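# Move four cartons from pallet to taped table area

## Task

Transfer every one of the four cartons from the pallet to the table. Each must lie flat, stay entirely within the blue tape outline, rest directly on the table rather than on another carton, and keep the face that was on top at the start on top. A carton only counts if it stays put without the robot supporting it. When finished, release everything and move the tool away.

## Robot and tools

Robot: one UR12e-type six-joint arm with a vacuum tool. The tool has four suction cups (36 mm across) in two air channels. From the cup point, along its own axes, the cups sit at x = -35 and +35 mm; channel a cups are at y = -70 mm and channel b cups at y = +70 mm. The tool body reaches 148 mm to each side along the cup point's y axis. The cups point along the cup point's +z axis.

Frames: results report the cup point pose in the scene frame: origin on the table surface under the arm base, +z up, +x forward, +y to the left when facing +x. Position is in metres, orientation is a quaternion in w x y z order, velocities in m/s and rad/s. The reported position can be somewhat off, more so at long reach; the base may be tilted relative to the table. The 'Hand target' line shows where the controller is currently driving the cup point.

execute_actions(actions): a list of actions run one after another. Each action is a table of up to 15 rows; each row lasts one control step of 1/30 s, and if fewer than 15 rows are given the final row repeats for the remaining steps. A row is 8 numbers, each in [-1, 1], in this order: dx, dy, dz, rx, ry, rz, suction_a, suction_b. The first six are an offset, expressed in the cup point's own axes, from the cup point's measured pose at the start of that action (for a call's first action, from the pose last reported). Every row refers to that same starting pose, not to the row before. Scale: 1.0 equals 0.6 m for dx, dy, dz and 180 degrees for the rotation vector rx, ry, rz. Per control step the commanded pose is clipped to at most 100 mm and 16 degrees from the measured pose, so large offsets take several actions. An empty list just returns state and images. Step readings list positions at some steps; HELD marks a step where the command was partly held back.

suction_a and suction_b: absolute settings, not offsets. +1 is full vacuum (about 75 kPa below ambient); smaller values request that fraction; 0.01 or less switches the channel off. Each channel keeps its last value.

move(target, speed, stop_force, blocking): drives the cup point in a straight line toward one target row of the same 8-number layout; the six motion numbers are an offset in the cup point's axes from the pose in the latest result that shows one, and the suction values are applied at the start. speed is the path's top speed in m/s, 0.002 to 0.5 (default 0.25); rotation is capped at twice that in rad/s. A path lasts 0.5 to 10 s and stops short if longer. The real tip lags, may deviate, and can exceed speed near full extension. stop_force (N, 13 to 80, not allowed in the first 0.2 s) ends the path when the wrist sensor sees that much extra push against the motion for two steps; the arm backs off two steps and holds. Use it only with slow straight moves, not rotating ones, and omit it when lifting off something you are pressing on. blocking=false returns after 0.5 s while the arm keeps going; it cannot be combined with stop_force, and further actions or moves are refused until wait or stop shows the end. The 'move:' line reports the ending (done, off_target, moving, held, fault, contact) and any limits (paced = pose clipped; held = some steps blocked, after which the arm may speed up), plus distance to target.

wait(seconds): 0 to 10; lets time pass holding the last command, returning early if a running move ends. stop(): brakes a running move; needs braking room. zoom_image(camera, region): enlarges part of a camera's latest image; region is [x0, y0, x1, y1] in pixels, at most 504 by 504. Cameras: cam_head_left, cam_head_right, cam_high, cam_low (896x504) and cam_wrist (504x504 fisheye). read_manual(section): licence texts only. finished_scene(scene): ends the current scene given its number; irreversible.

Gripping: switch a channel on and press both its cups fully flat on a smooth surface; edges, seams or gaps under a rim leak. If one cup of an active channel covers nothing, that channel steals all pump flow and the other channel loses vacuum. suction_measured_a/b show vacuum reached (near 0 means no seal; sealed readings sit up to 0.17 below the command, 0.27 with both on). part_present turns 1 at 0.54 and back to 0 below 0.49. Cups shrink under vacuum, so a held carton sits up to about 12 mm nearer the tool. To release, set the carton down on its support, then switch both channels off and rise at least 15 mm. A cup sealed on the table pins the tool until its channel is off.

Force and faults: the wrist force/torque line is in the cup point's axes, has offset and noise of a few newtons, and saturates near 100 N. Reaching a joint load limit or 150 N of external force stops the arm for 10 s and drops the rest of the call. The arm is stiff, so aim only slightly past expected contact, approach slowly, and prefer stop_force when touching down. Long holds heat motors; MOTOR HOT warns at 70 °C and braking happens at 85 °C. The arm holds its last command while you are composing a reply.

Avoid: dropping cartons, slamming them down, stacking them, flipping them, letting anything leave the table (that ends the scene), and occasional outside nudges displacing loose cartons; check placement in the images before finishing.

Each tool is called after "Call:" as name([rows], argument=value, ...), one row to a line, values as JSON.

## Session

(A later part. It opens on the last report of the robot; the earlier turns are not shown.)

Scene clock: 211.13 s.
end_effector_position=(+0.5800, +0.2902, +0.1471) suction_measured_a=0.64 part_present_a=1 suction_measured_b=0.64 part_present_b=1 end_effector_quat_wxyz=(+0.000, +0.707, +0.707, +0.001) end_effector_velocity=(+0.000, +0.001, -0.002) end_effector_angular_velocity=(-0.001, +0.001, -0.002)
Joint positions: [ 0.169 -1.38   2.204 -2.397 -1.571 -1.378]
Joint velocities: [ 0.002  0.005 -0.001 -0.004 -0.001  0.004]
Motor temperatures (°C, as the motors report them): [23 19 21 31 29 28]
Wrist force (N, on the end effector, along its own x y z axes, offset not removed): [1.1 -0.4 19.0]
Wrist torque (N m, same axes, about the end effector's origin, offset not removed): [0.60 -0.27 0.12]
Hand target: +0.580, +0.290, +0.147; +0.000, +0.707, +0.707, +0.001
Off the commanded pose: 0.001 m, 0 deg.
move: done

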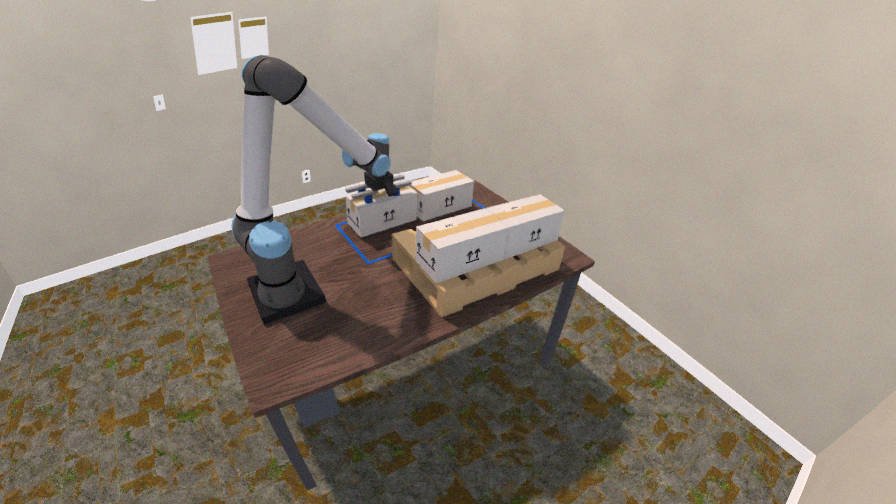

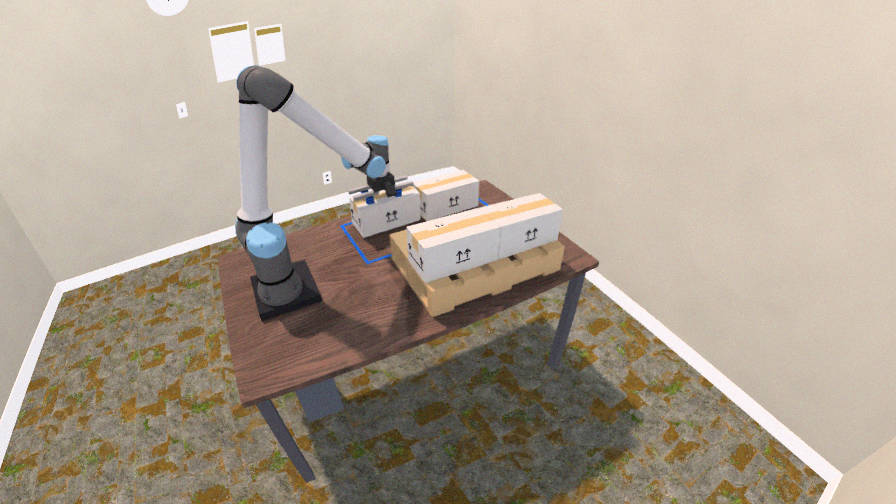

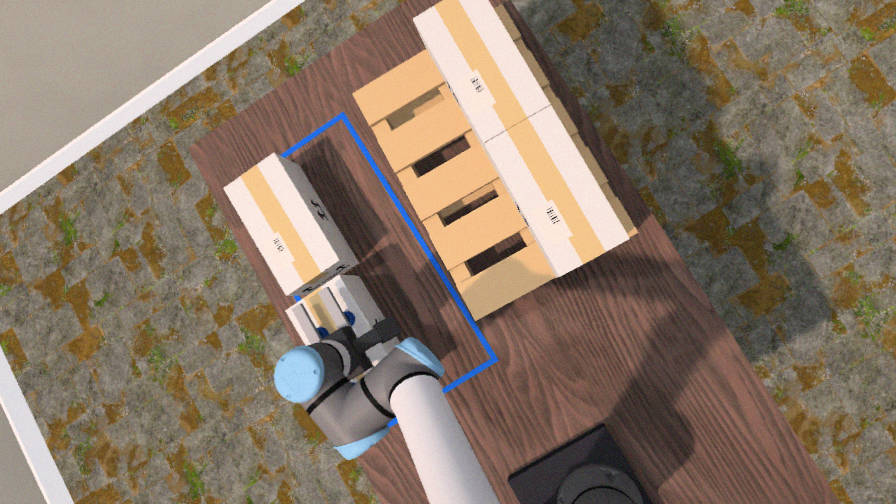

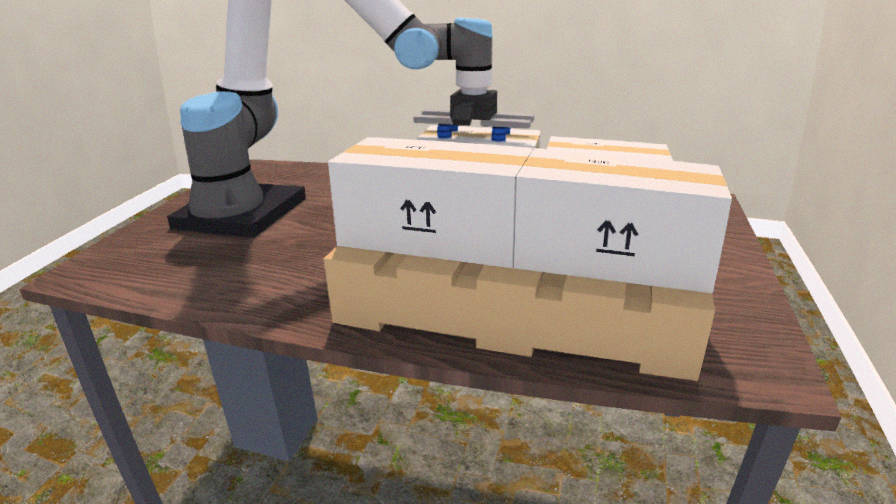

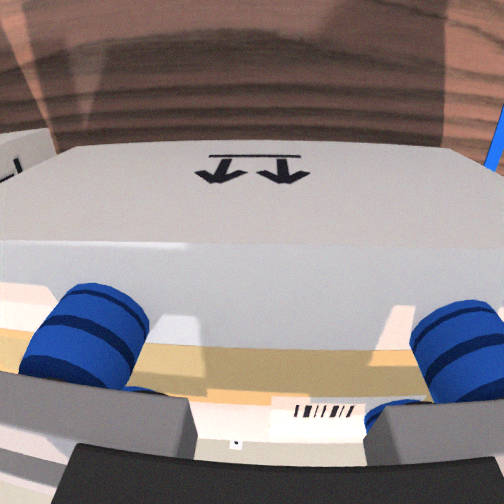

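Call:
move(target=[-0.013,0,0.004,0,0,0,1,1], speed=0.05)

Call:
move(target=[0,0,0.04,0,0,0,1,1], speed=0.007, stop_force=13)

Scene clock: 223.57 s.
end_effector_position=(+0.5800, +0.2827, +0.1448) suction_measured_a=0.64 part_present_a=1 suction_measured_b=0.64 part_present_b=1 end_effector_quat_wxyz=(+0.000, +0.707, +0.707, +0.001) end_effector_velocity=(-0.001, -0.001, -0.000) end_effector_angular_velocity=(-0.000, -0.000, +0.002)
Joint positions: [ 0.157 -1.381  2.212 -2.404 -1.571 -1.39 ]
Joint velocities: [-0.002 -0.001  0.002 -0.002 -0.    -0.004]
Motor temperatures (°C, as the motors report them): [23 19 21 31 29 28]
Wrist force (N, on the end effector, along its own x y z axes, offset not removed): [2.3 -1.9 20.4]
Wrist torque (N m, same axes, about the end effector's origin, offset not removed): [0.50 -0.50 -0.09]
Hand target: +0.580, +0.282, +0.145; +0.000, +0.707, +0.707, +0.001
Off the commanded pose: 0.000 m, 0 deg.
move: done

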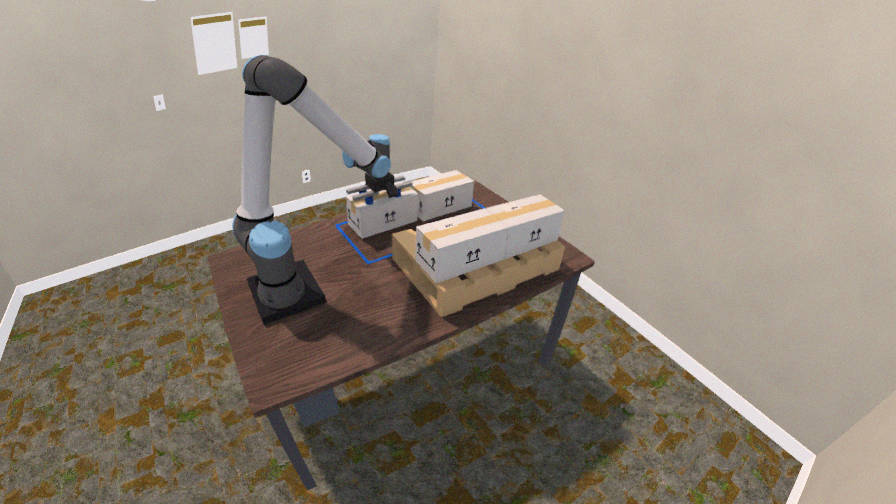

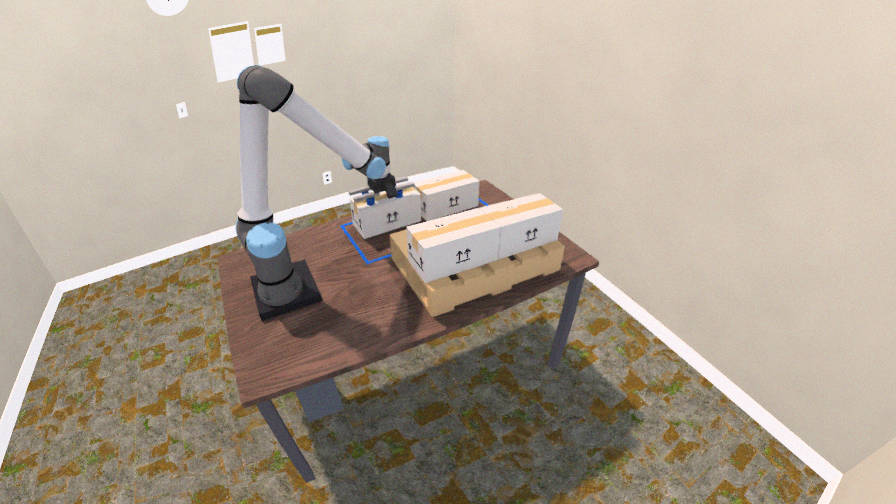

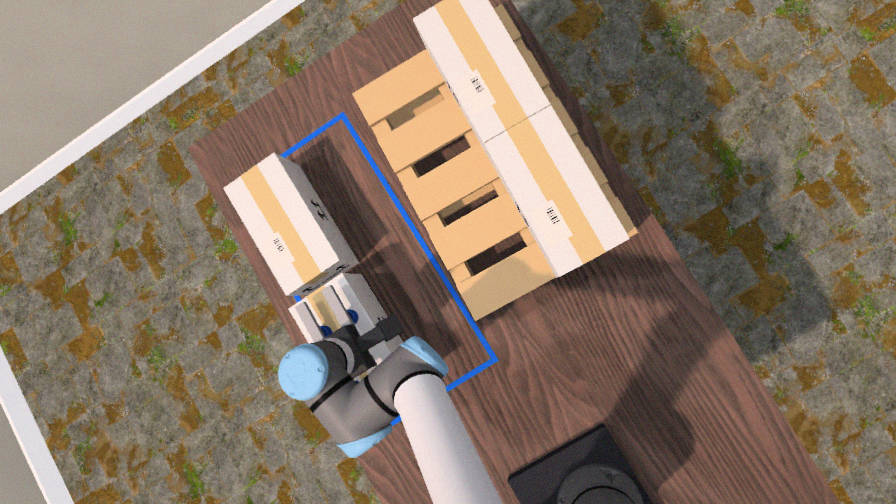

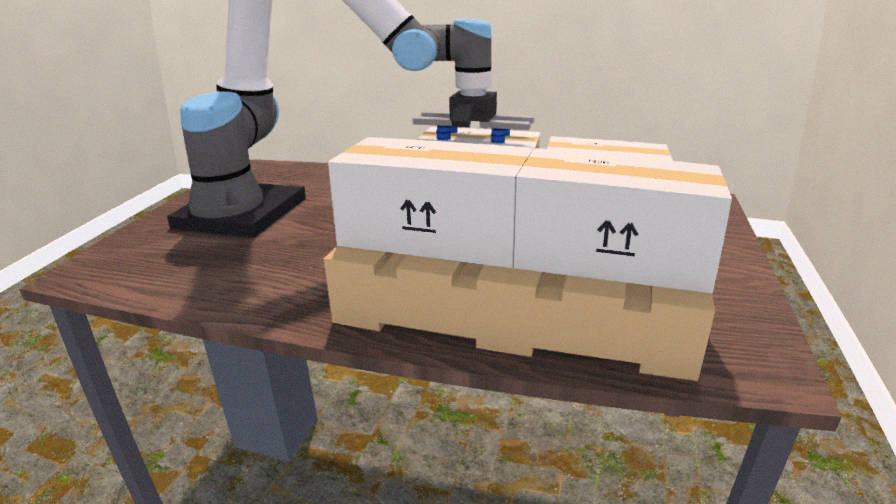

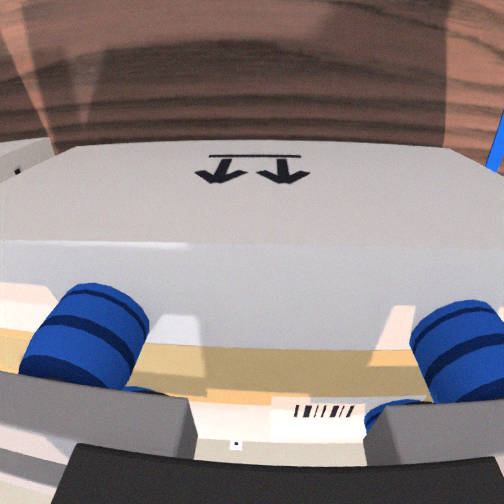

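Scene clock: 225.13 s.
end_effector_position=(+0.5801, +0.2827, +0.1365) suction_measured_a=0.64 part_present_a=1 suction_measured_b=0.64 part_present_b=1 end_effector_quat_wxyz=(+0.000, +0.707, +0.707, +0.001) end_effector_velocity=(-0.001, -0.000, -0.000) end_effector_angular_velocity=(-0.001, +0.004, +0.000)
Joint positions: [ 0.157 -1.368  2.217 -2.421 -1.571 -1.39 ]
Joint velocities: [-0.    -0.001  0.     0.005 -0.    -0.   ]
Motor temperatures (°C, as the motors report them): [23 19 21 31 29 28]
Wrist force (N, on the end effector, along its own x y z axes, offset not removed): [3.4 0.5 -22.2]
Wrist torque (N m, same axes, about the end effector's origin, offset not removed): [0.69 -0.73 0.12]
Hand target: +0.580, +0.283, +0.137; +0.000, +0.707, +0.707, +0.001
Off the commanded pose: 0.016 m, 0 deg.
move: contact

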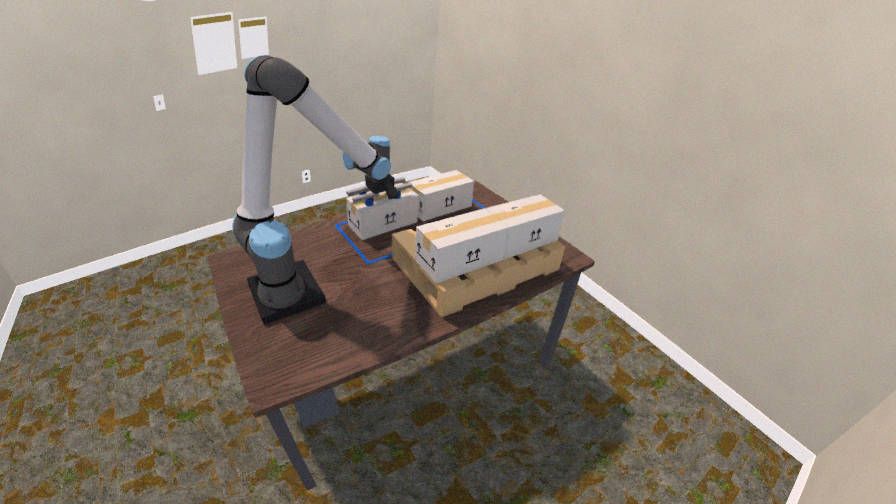

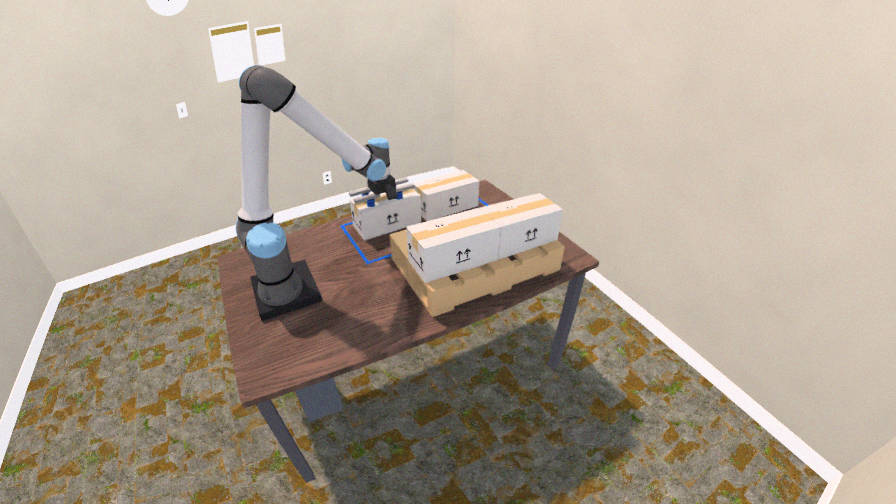

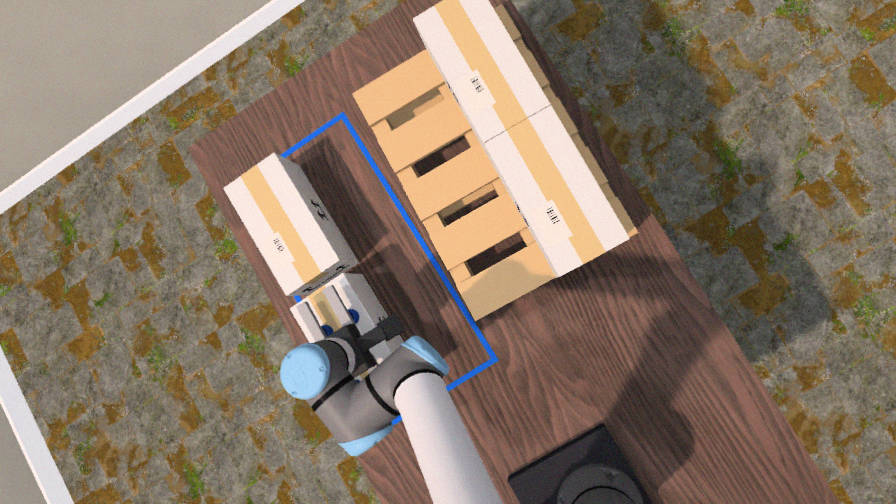

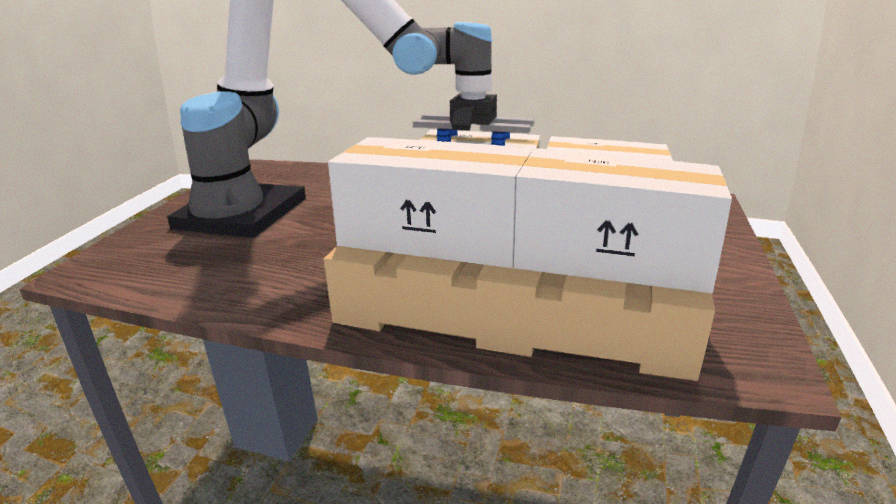

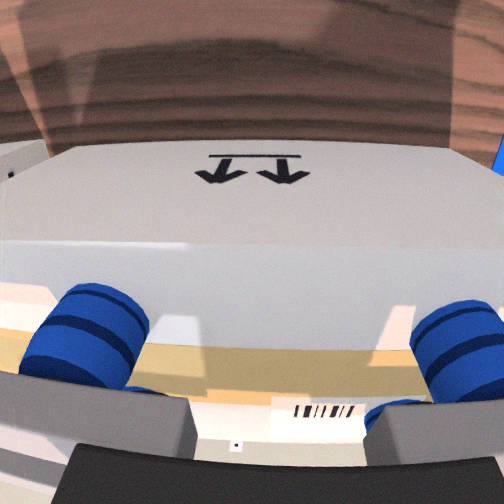

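Call:
execute_actions([
  [[0,0,0,0,0,0,0,0],[0,0,0,0,0,0,0,0],[0,0,0,0,0,0,0,0],[0,0,-0.004,0,0,0,0,0],[0,0,-0.004,0,0,0,0,0],[0,0,-0.008,0,0,0,0,0],[0,0,-0.012,0,0,0,0,0],[0,0,-0.02,0,0,0,0,0],[0,0,-0.03,0,0,0,0,0],[0,0,-0.045,0,0,0,0,0],[0,0,-0.06,0,0,0,0,0],[0,0,-0.08,0,0,0,0,0],[0,0,-0.1,0,0,0,0,0],[0,0,-0.12,0,0,0,0,0],[0,0,-0.14,0,0,0,0,0]],
  [[0,0,-0.11,0,0,0,0,0]],
])

Scene clock: 236.63 s.
end_effector_position=(+0.5806, +0.2829, +0.2365) suction_measured_a=0.01 part_present_a=0 suction_measured_b=0.01 part_present_b=0 end_effector_quat_wxyz=(+0.001, +0.707, +0.707, +0.003) end_effector_velocity=(-0.000, -0.001, +0.013) end_effector_angular_velocity=(-0.000, +0.004, +0.000)
Joint positions: [ 0.157 -1.503  2.141 -2.214 -1.571 -1.389]
Joint velocities: [-0.001 -0.015 -0.013  0.032  0.    -0.001]
Motor temperatures (°C, as the motors report them): [23 19 21 31 29 28]
Wrist force (N, on the end effector, along its own x y z axes, offset not removed): [-0.8 -0.2 -1.7]
Wrist torque (N m, same axes, about the end effector's origin, offset not removed): [-0.05 0.01 0.07]
Hand target: +0.581, +0.283, +0.238; +0.001, +0.707, +0.707, +0.002
Off the commanded pose: 0.002 m, 0 deg.
Step readings (end_effector_position; steps 1 to 15: 1st action; 16 to 30: 2nd action):
0: (+0.5801, +0.2827, +0.1369)
1: (+0.5801, +0.2827, +0.1369)
2: (+0.5803, +0.2827, +0.1371)
4: (+0.5804, +0.2827, +0.1372)
8: (+0.5802, +0.2827, +0.1392)
15: (+0.5809, +0.2829, +0.1722)
16: (+0.5811, +0.2830, +0.1812)
17: (+0.5814, +0.2831, +0.1912)
19: (+0.5815, +0.2833, +0.2092)
23: (+0.5809, +0.2832, +0.2278)
30: end_effector_position above

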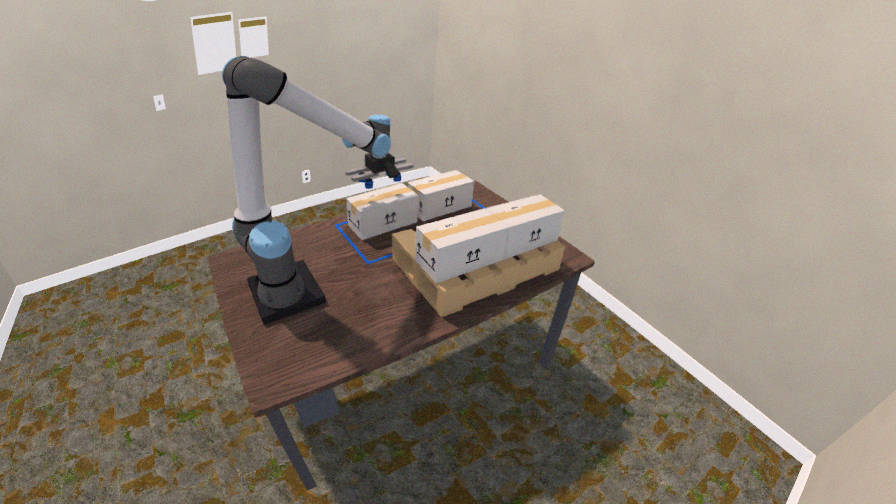

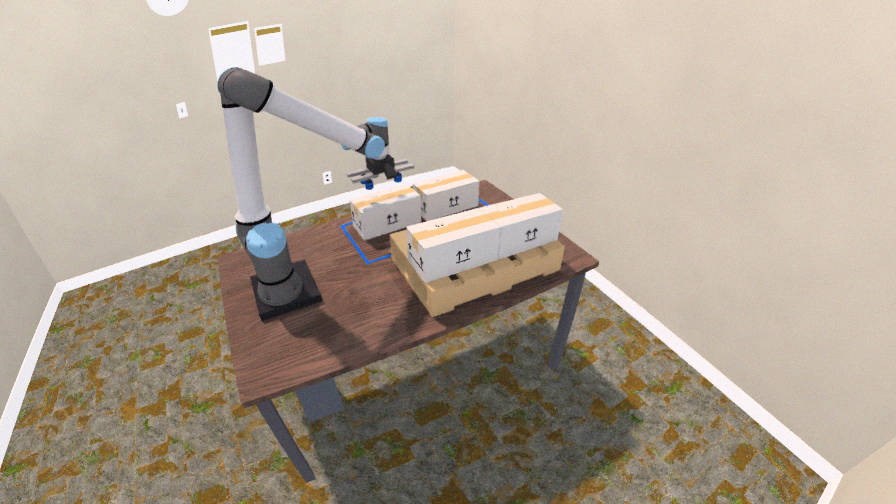

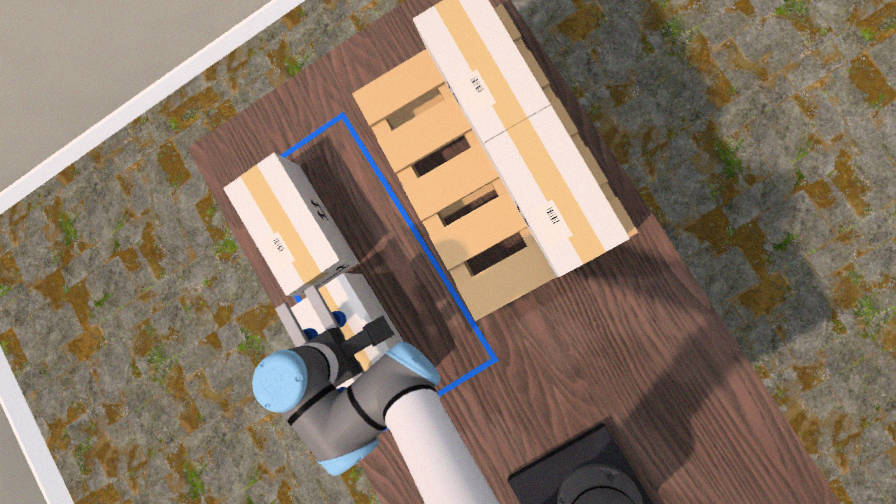

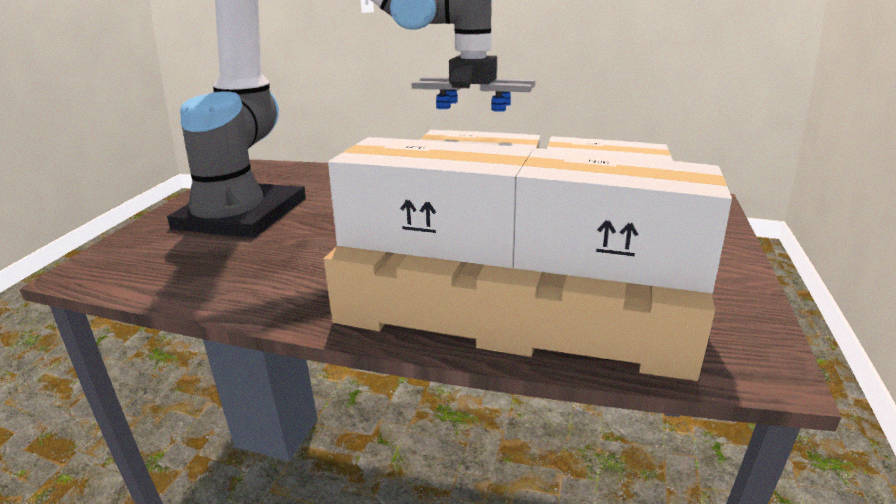

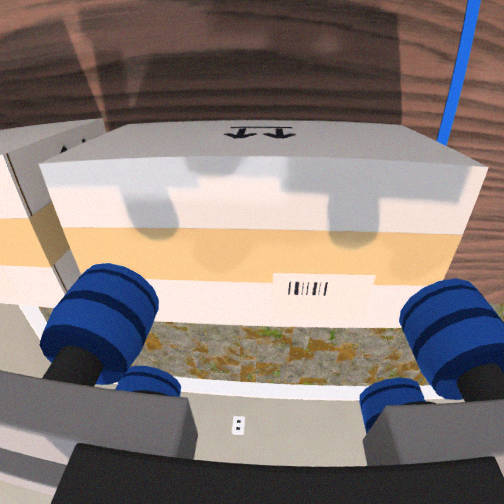

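Call:
move(target=[-0.938,0.570,-0.13,0,0,0.023,0,0], speed=0.45)

Scene clock: 246.50 s.
end_effector_position=(+0.9217, -0.2797, +0.3156) suction_measured_a=0.01 part_present_a=0 suction_measured_b=0.01 part_present_b=0 end_effector_quat_wxyz=(+0.002, +0.732, +0.681, +0.002) end_effector_velocity=(+0.003, -0.001, +0.001) end_effector_angular_velocity=(-0.000, +0.001, +0.001)
Joint positions: [-0.5   -1.083  1.423 -1.916 -1.568 -1.975]
Joint velocities: [ 0.     0.005 -0.008  0.004 -0.001 -0.001]
Motor temperatures (°C, as the motors report them): [23 19 21 31 29 28]
Wrist force (N, on the end effector, along its own x y z axes, offset not removed): [0.9 -0.2 -0.6]
Wrist torque (N m, same axes, about the end effector's origin, offset not removed): [0.03 -0.34 -0.01]
Hand target: +0.922, -0.280, +0.316; +0.002, +0.732, +0.681, +0.002
Off the commanded pose: 0.001 m, 0 deg.
move: done

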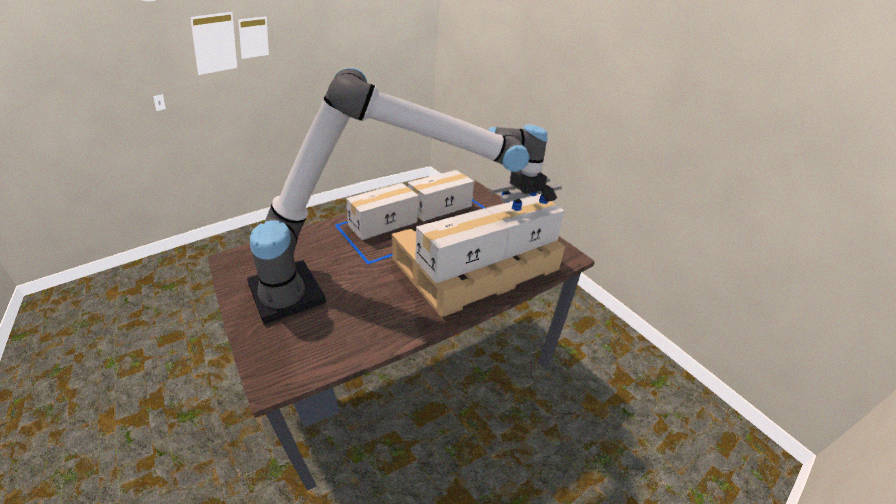

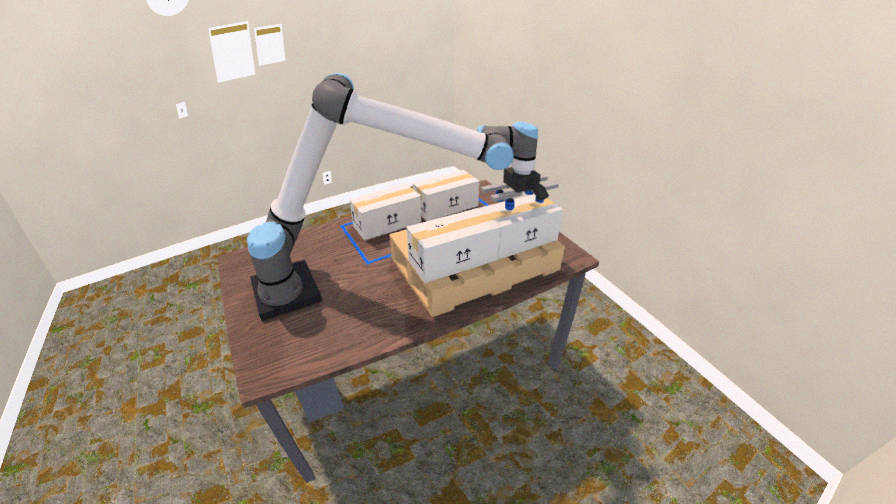

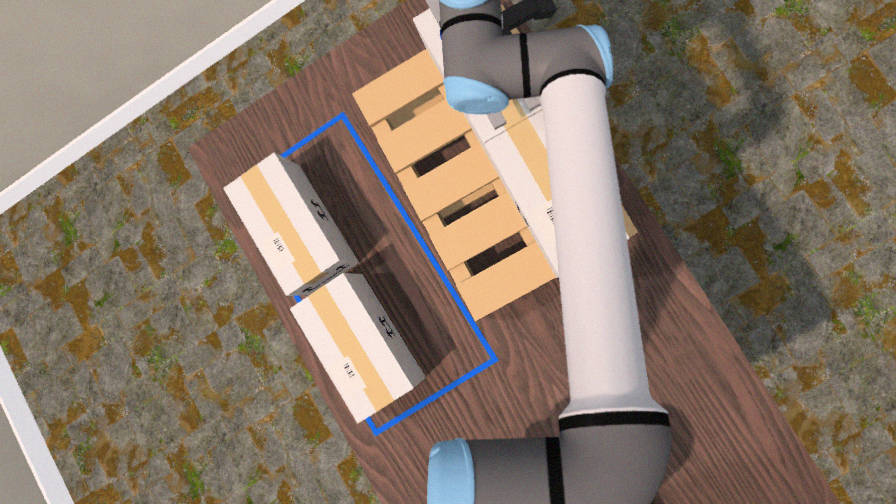

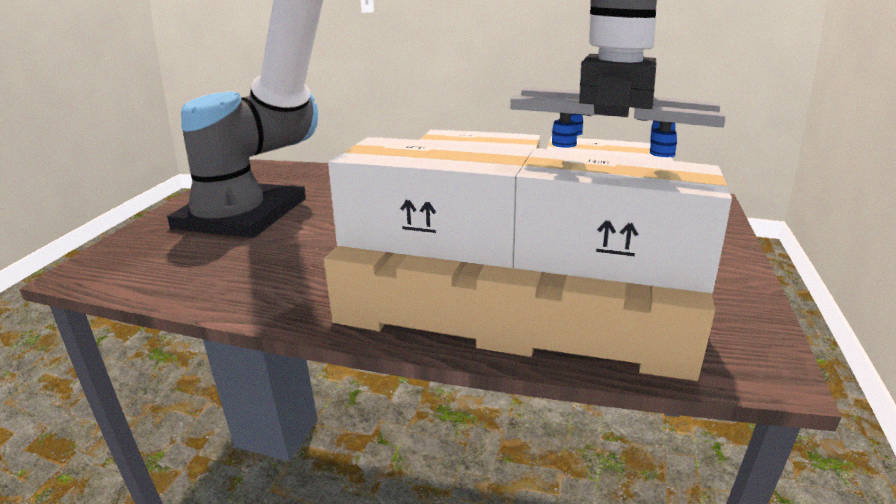

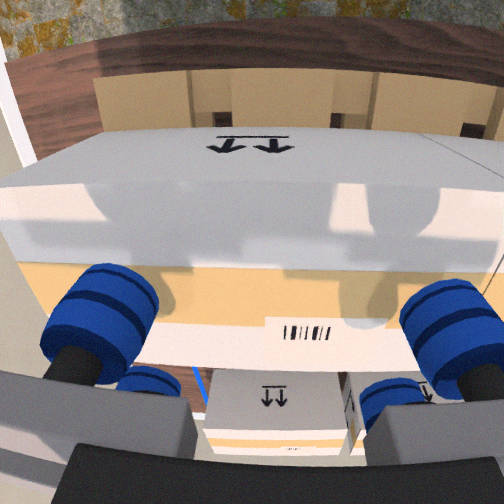

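Call:
move(target=[0,0.01,0.062,0,0,0,0,0], speed=0.12)

Call:
move(target=[0,0,0.021,0,0,0,1,1], speed=0.02)

Scene clock: 253.37 s.
end_effector_position=(+0.9278, -0.2801, +0.2788) suction_measured_a=0.01 part_present_a=0 suction_measured_b=0.01 part_present_b=0 end_effector_quat_wxyz=(+0.002, +0.732, +0.681, +0.002) end_effector_velocity=(+0.001, -0.000, -0.003) end_effector_angular_velocity=(-0.001, +0.000, -0.001)
Joint positions: [-0.498 -1.052  1.444 -1.968 -1.568 -1.972]
Joint velocities: [ 0.     0.003  0.001 -0.004 -0.001  0.001]
Motor temperatures (°C, as the motors report them): [23 19 21 31 29 28]
Wrist force (N, on the end effector, along its own x y z axes, offset not removed): [-0.6 0.4 -2.4]
Wrist torque (N m, same axes, about the end effector's origin, offset not removed): [-0.02 0.13 0.07]
Hand target: +0.928, -0.280, +0.278; +0.002, +0.732, +0.681, +0.002
Off the commanded pose: 0.000 m, 0 deg.
move: done

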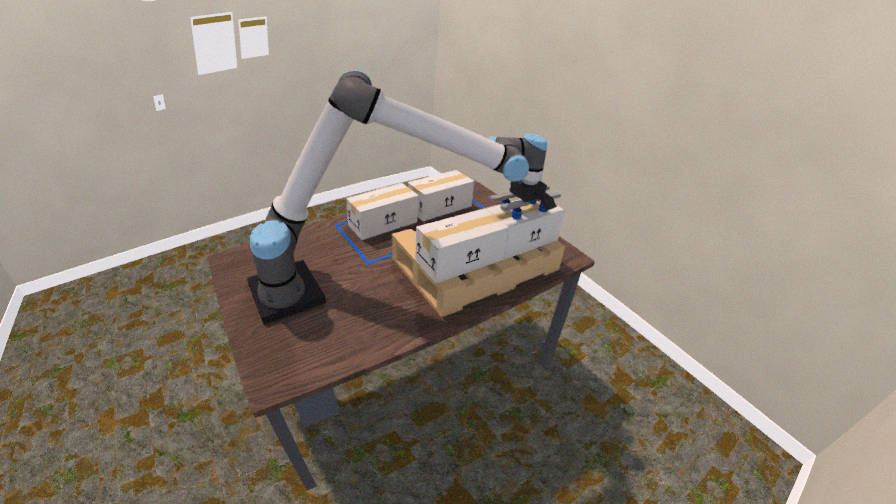

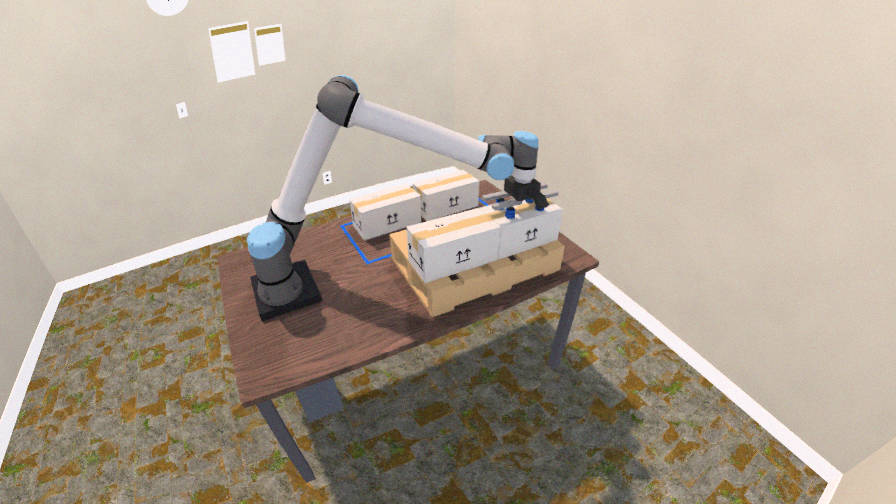

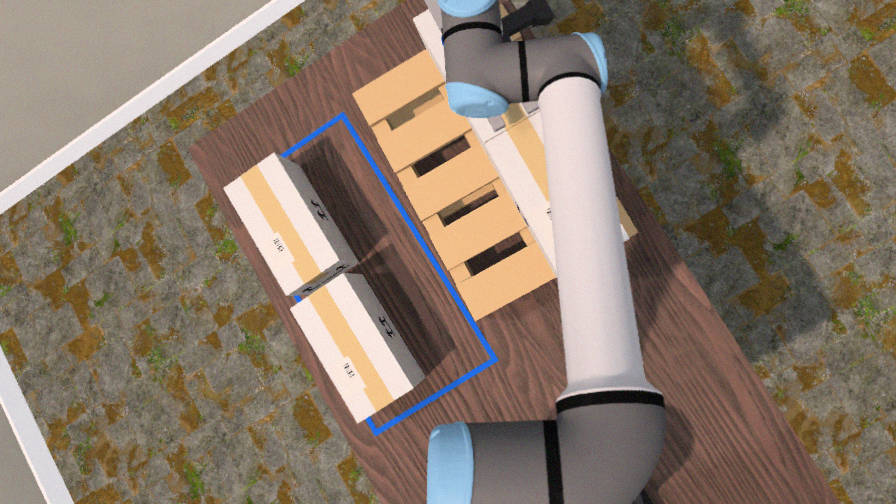

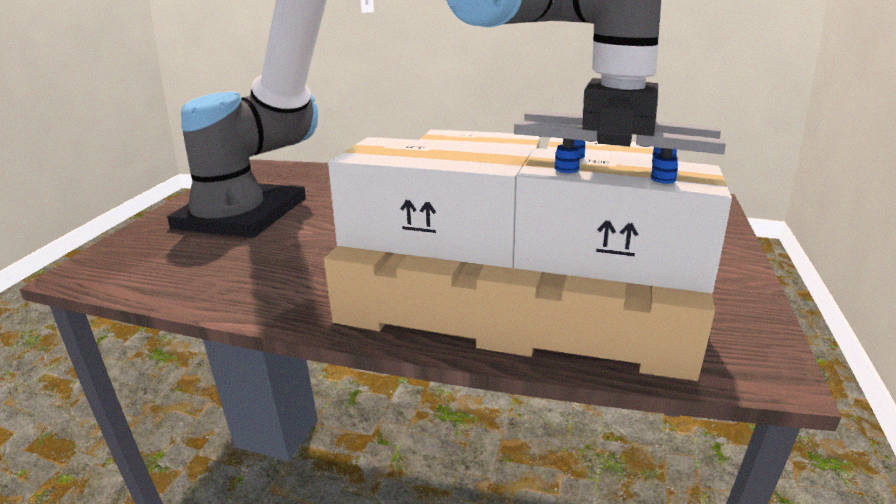

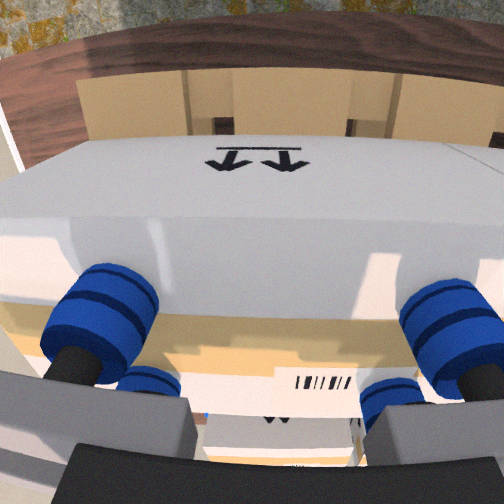

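Scene clock: 254.30 s.
end_effector_position=(+0.9279, -0.2800, +0.2666) suction_measured_a=0.45 part_present_a=0 suction_measured_b=0.45 part_present_b=0 end_effector_quat_wxyz=(+0.002, +0.732, +0.681, +0.002) end_effector_velocity=(+0.000, +0.000, -0.002) end_effector_angular_velocity=(-0.000, -0.001, +0.001)
Joint positions: [-0.498 -1.044  1.454 -1.986 -1.568 -1.972]
Joint velocities: [ 0.     0.001  0.002 -0.005  0.    -0.   ]
Motor temperatures (°C, as the motors report them): [23 19 21 31 29 28]
Wrist force (N, on the end effector, along its own x y z axes, offset not removed): [-2.6 -0.9 16.7]
Wrist torque (N m, same axes, about the end effector's origin, offset not removed): [-0.05 0.35 0.13]
Hand target: +0.928, -0.280, +0.266; +0.002, +0.732, +0.681, +0.002
Off the commanded pose: 0.000 m, 0 deg.
move: done

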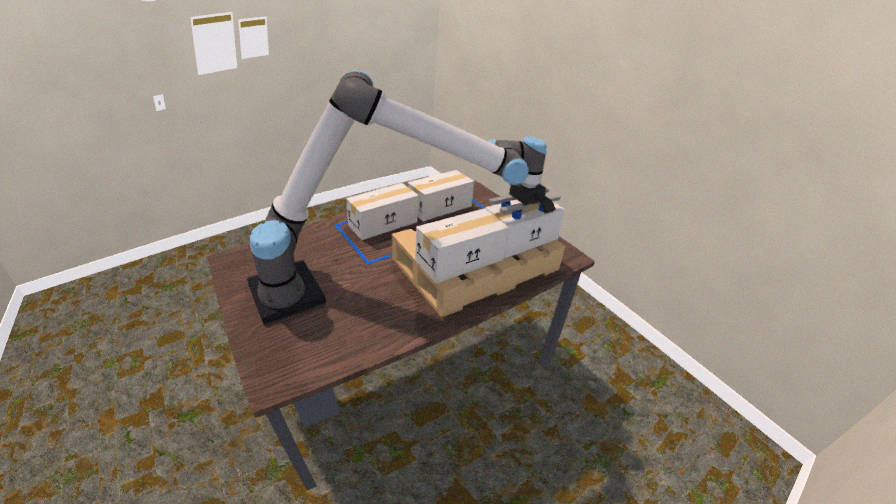

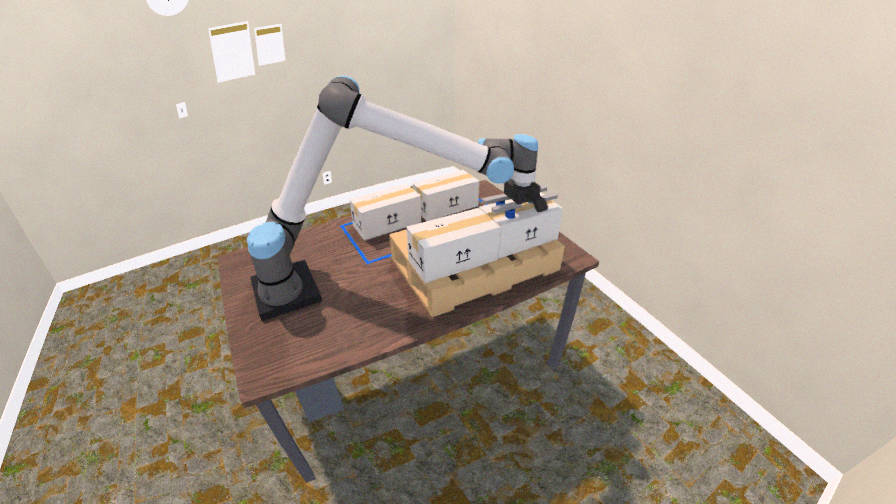

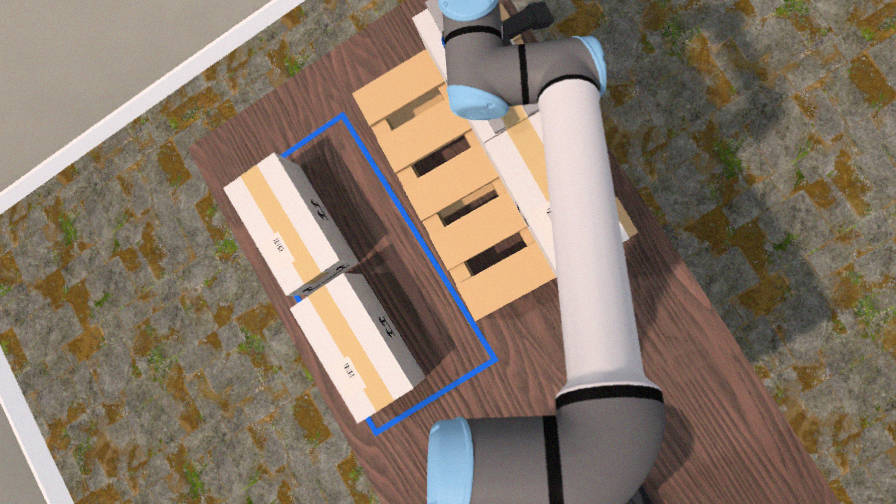

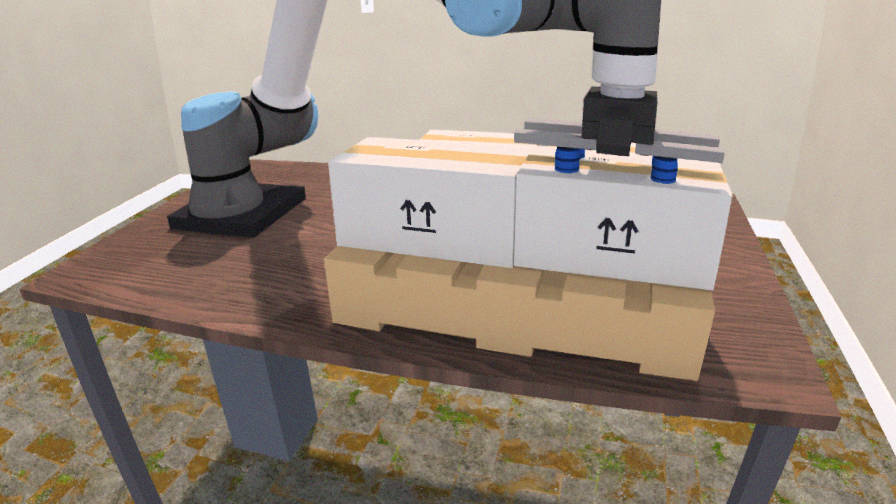

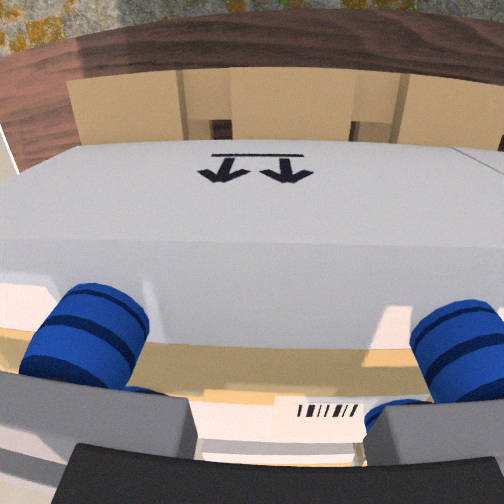

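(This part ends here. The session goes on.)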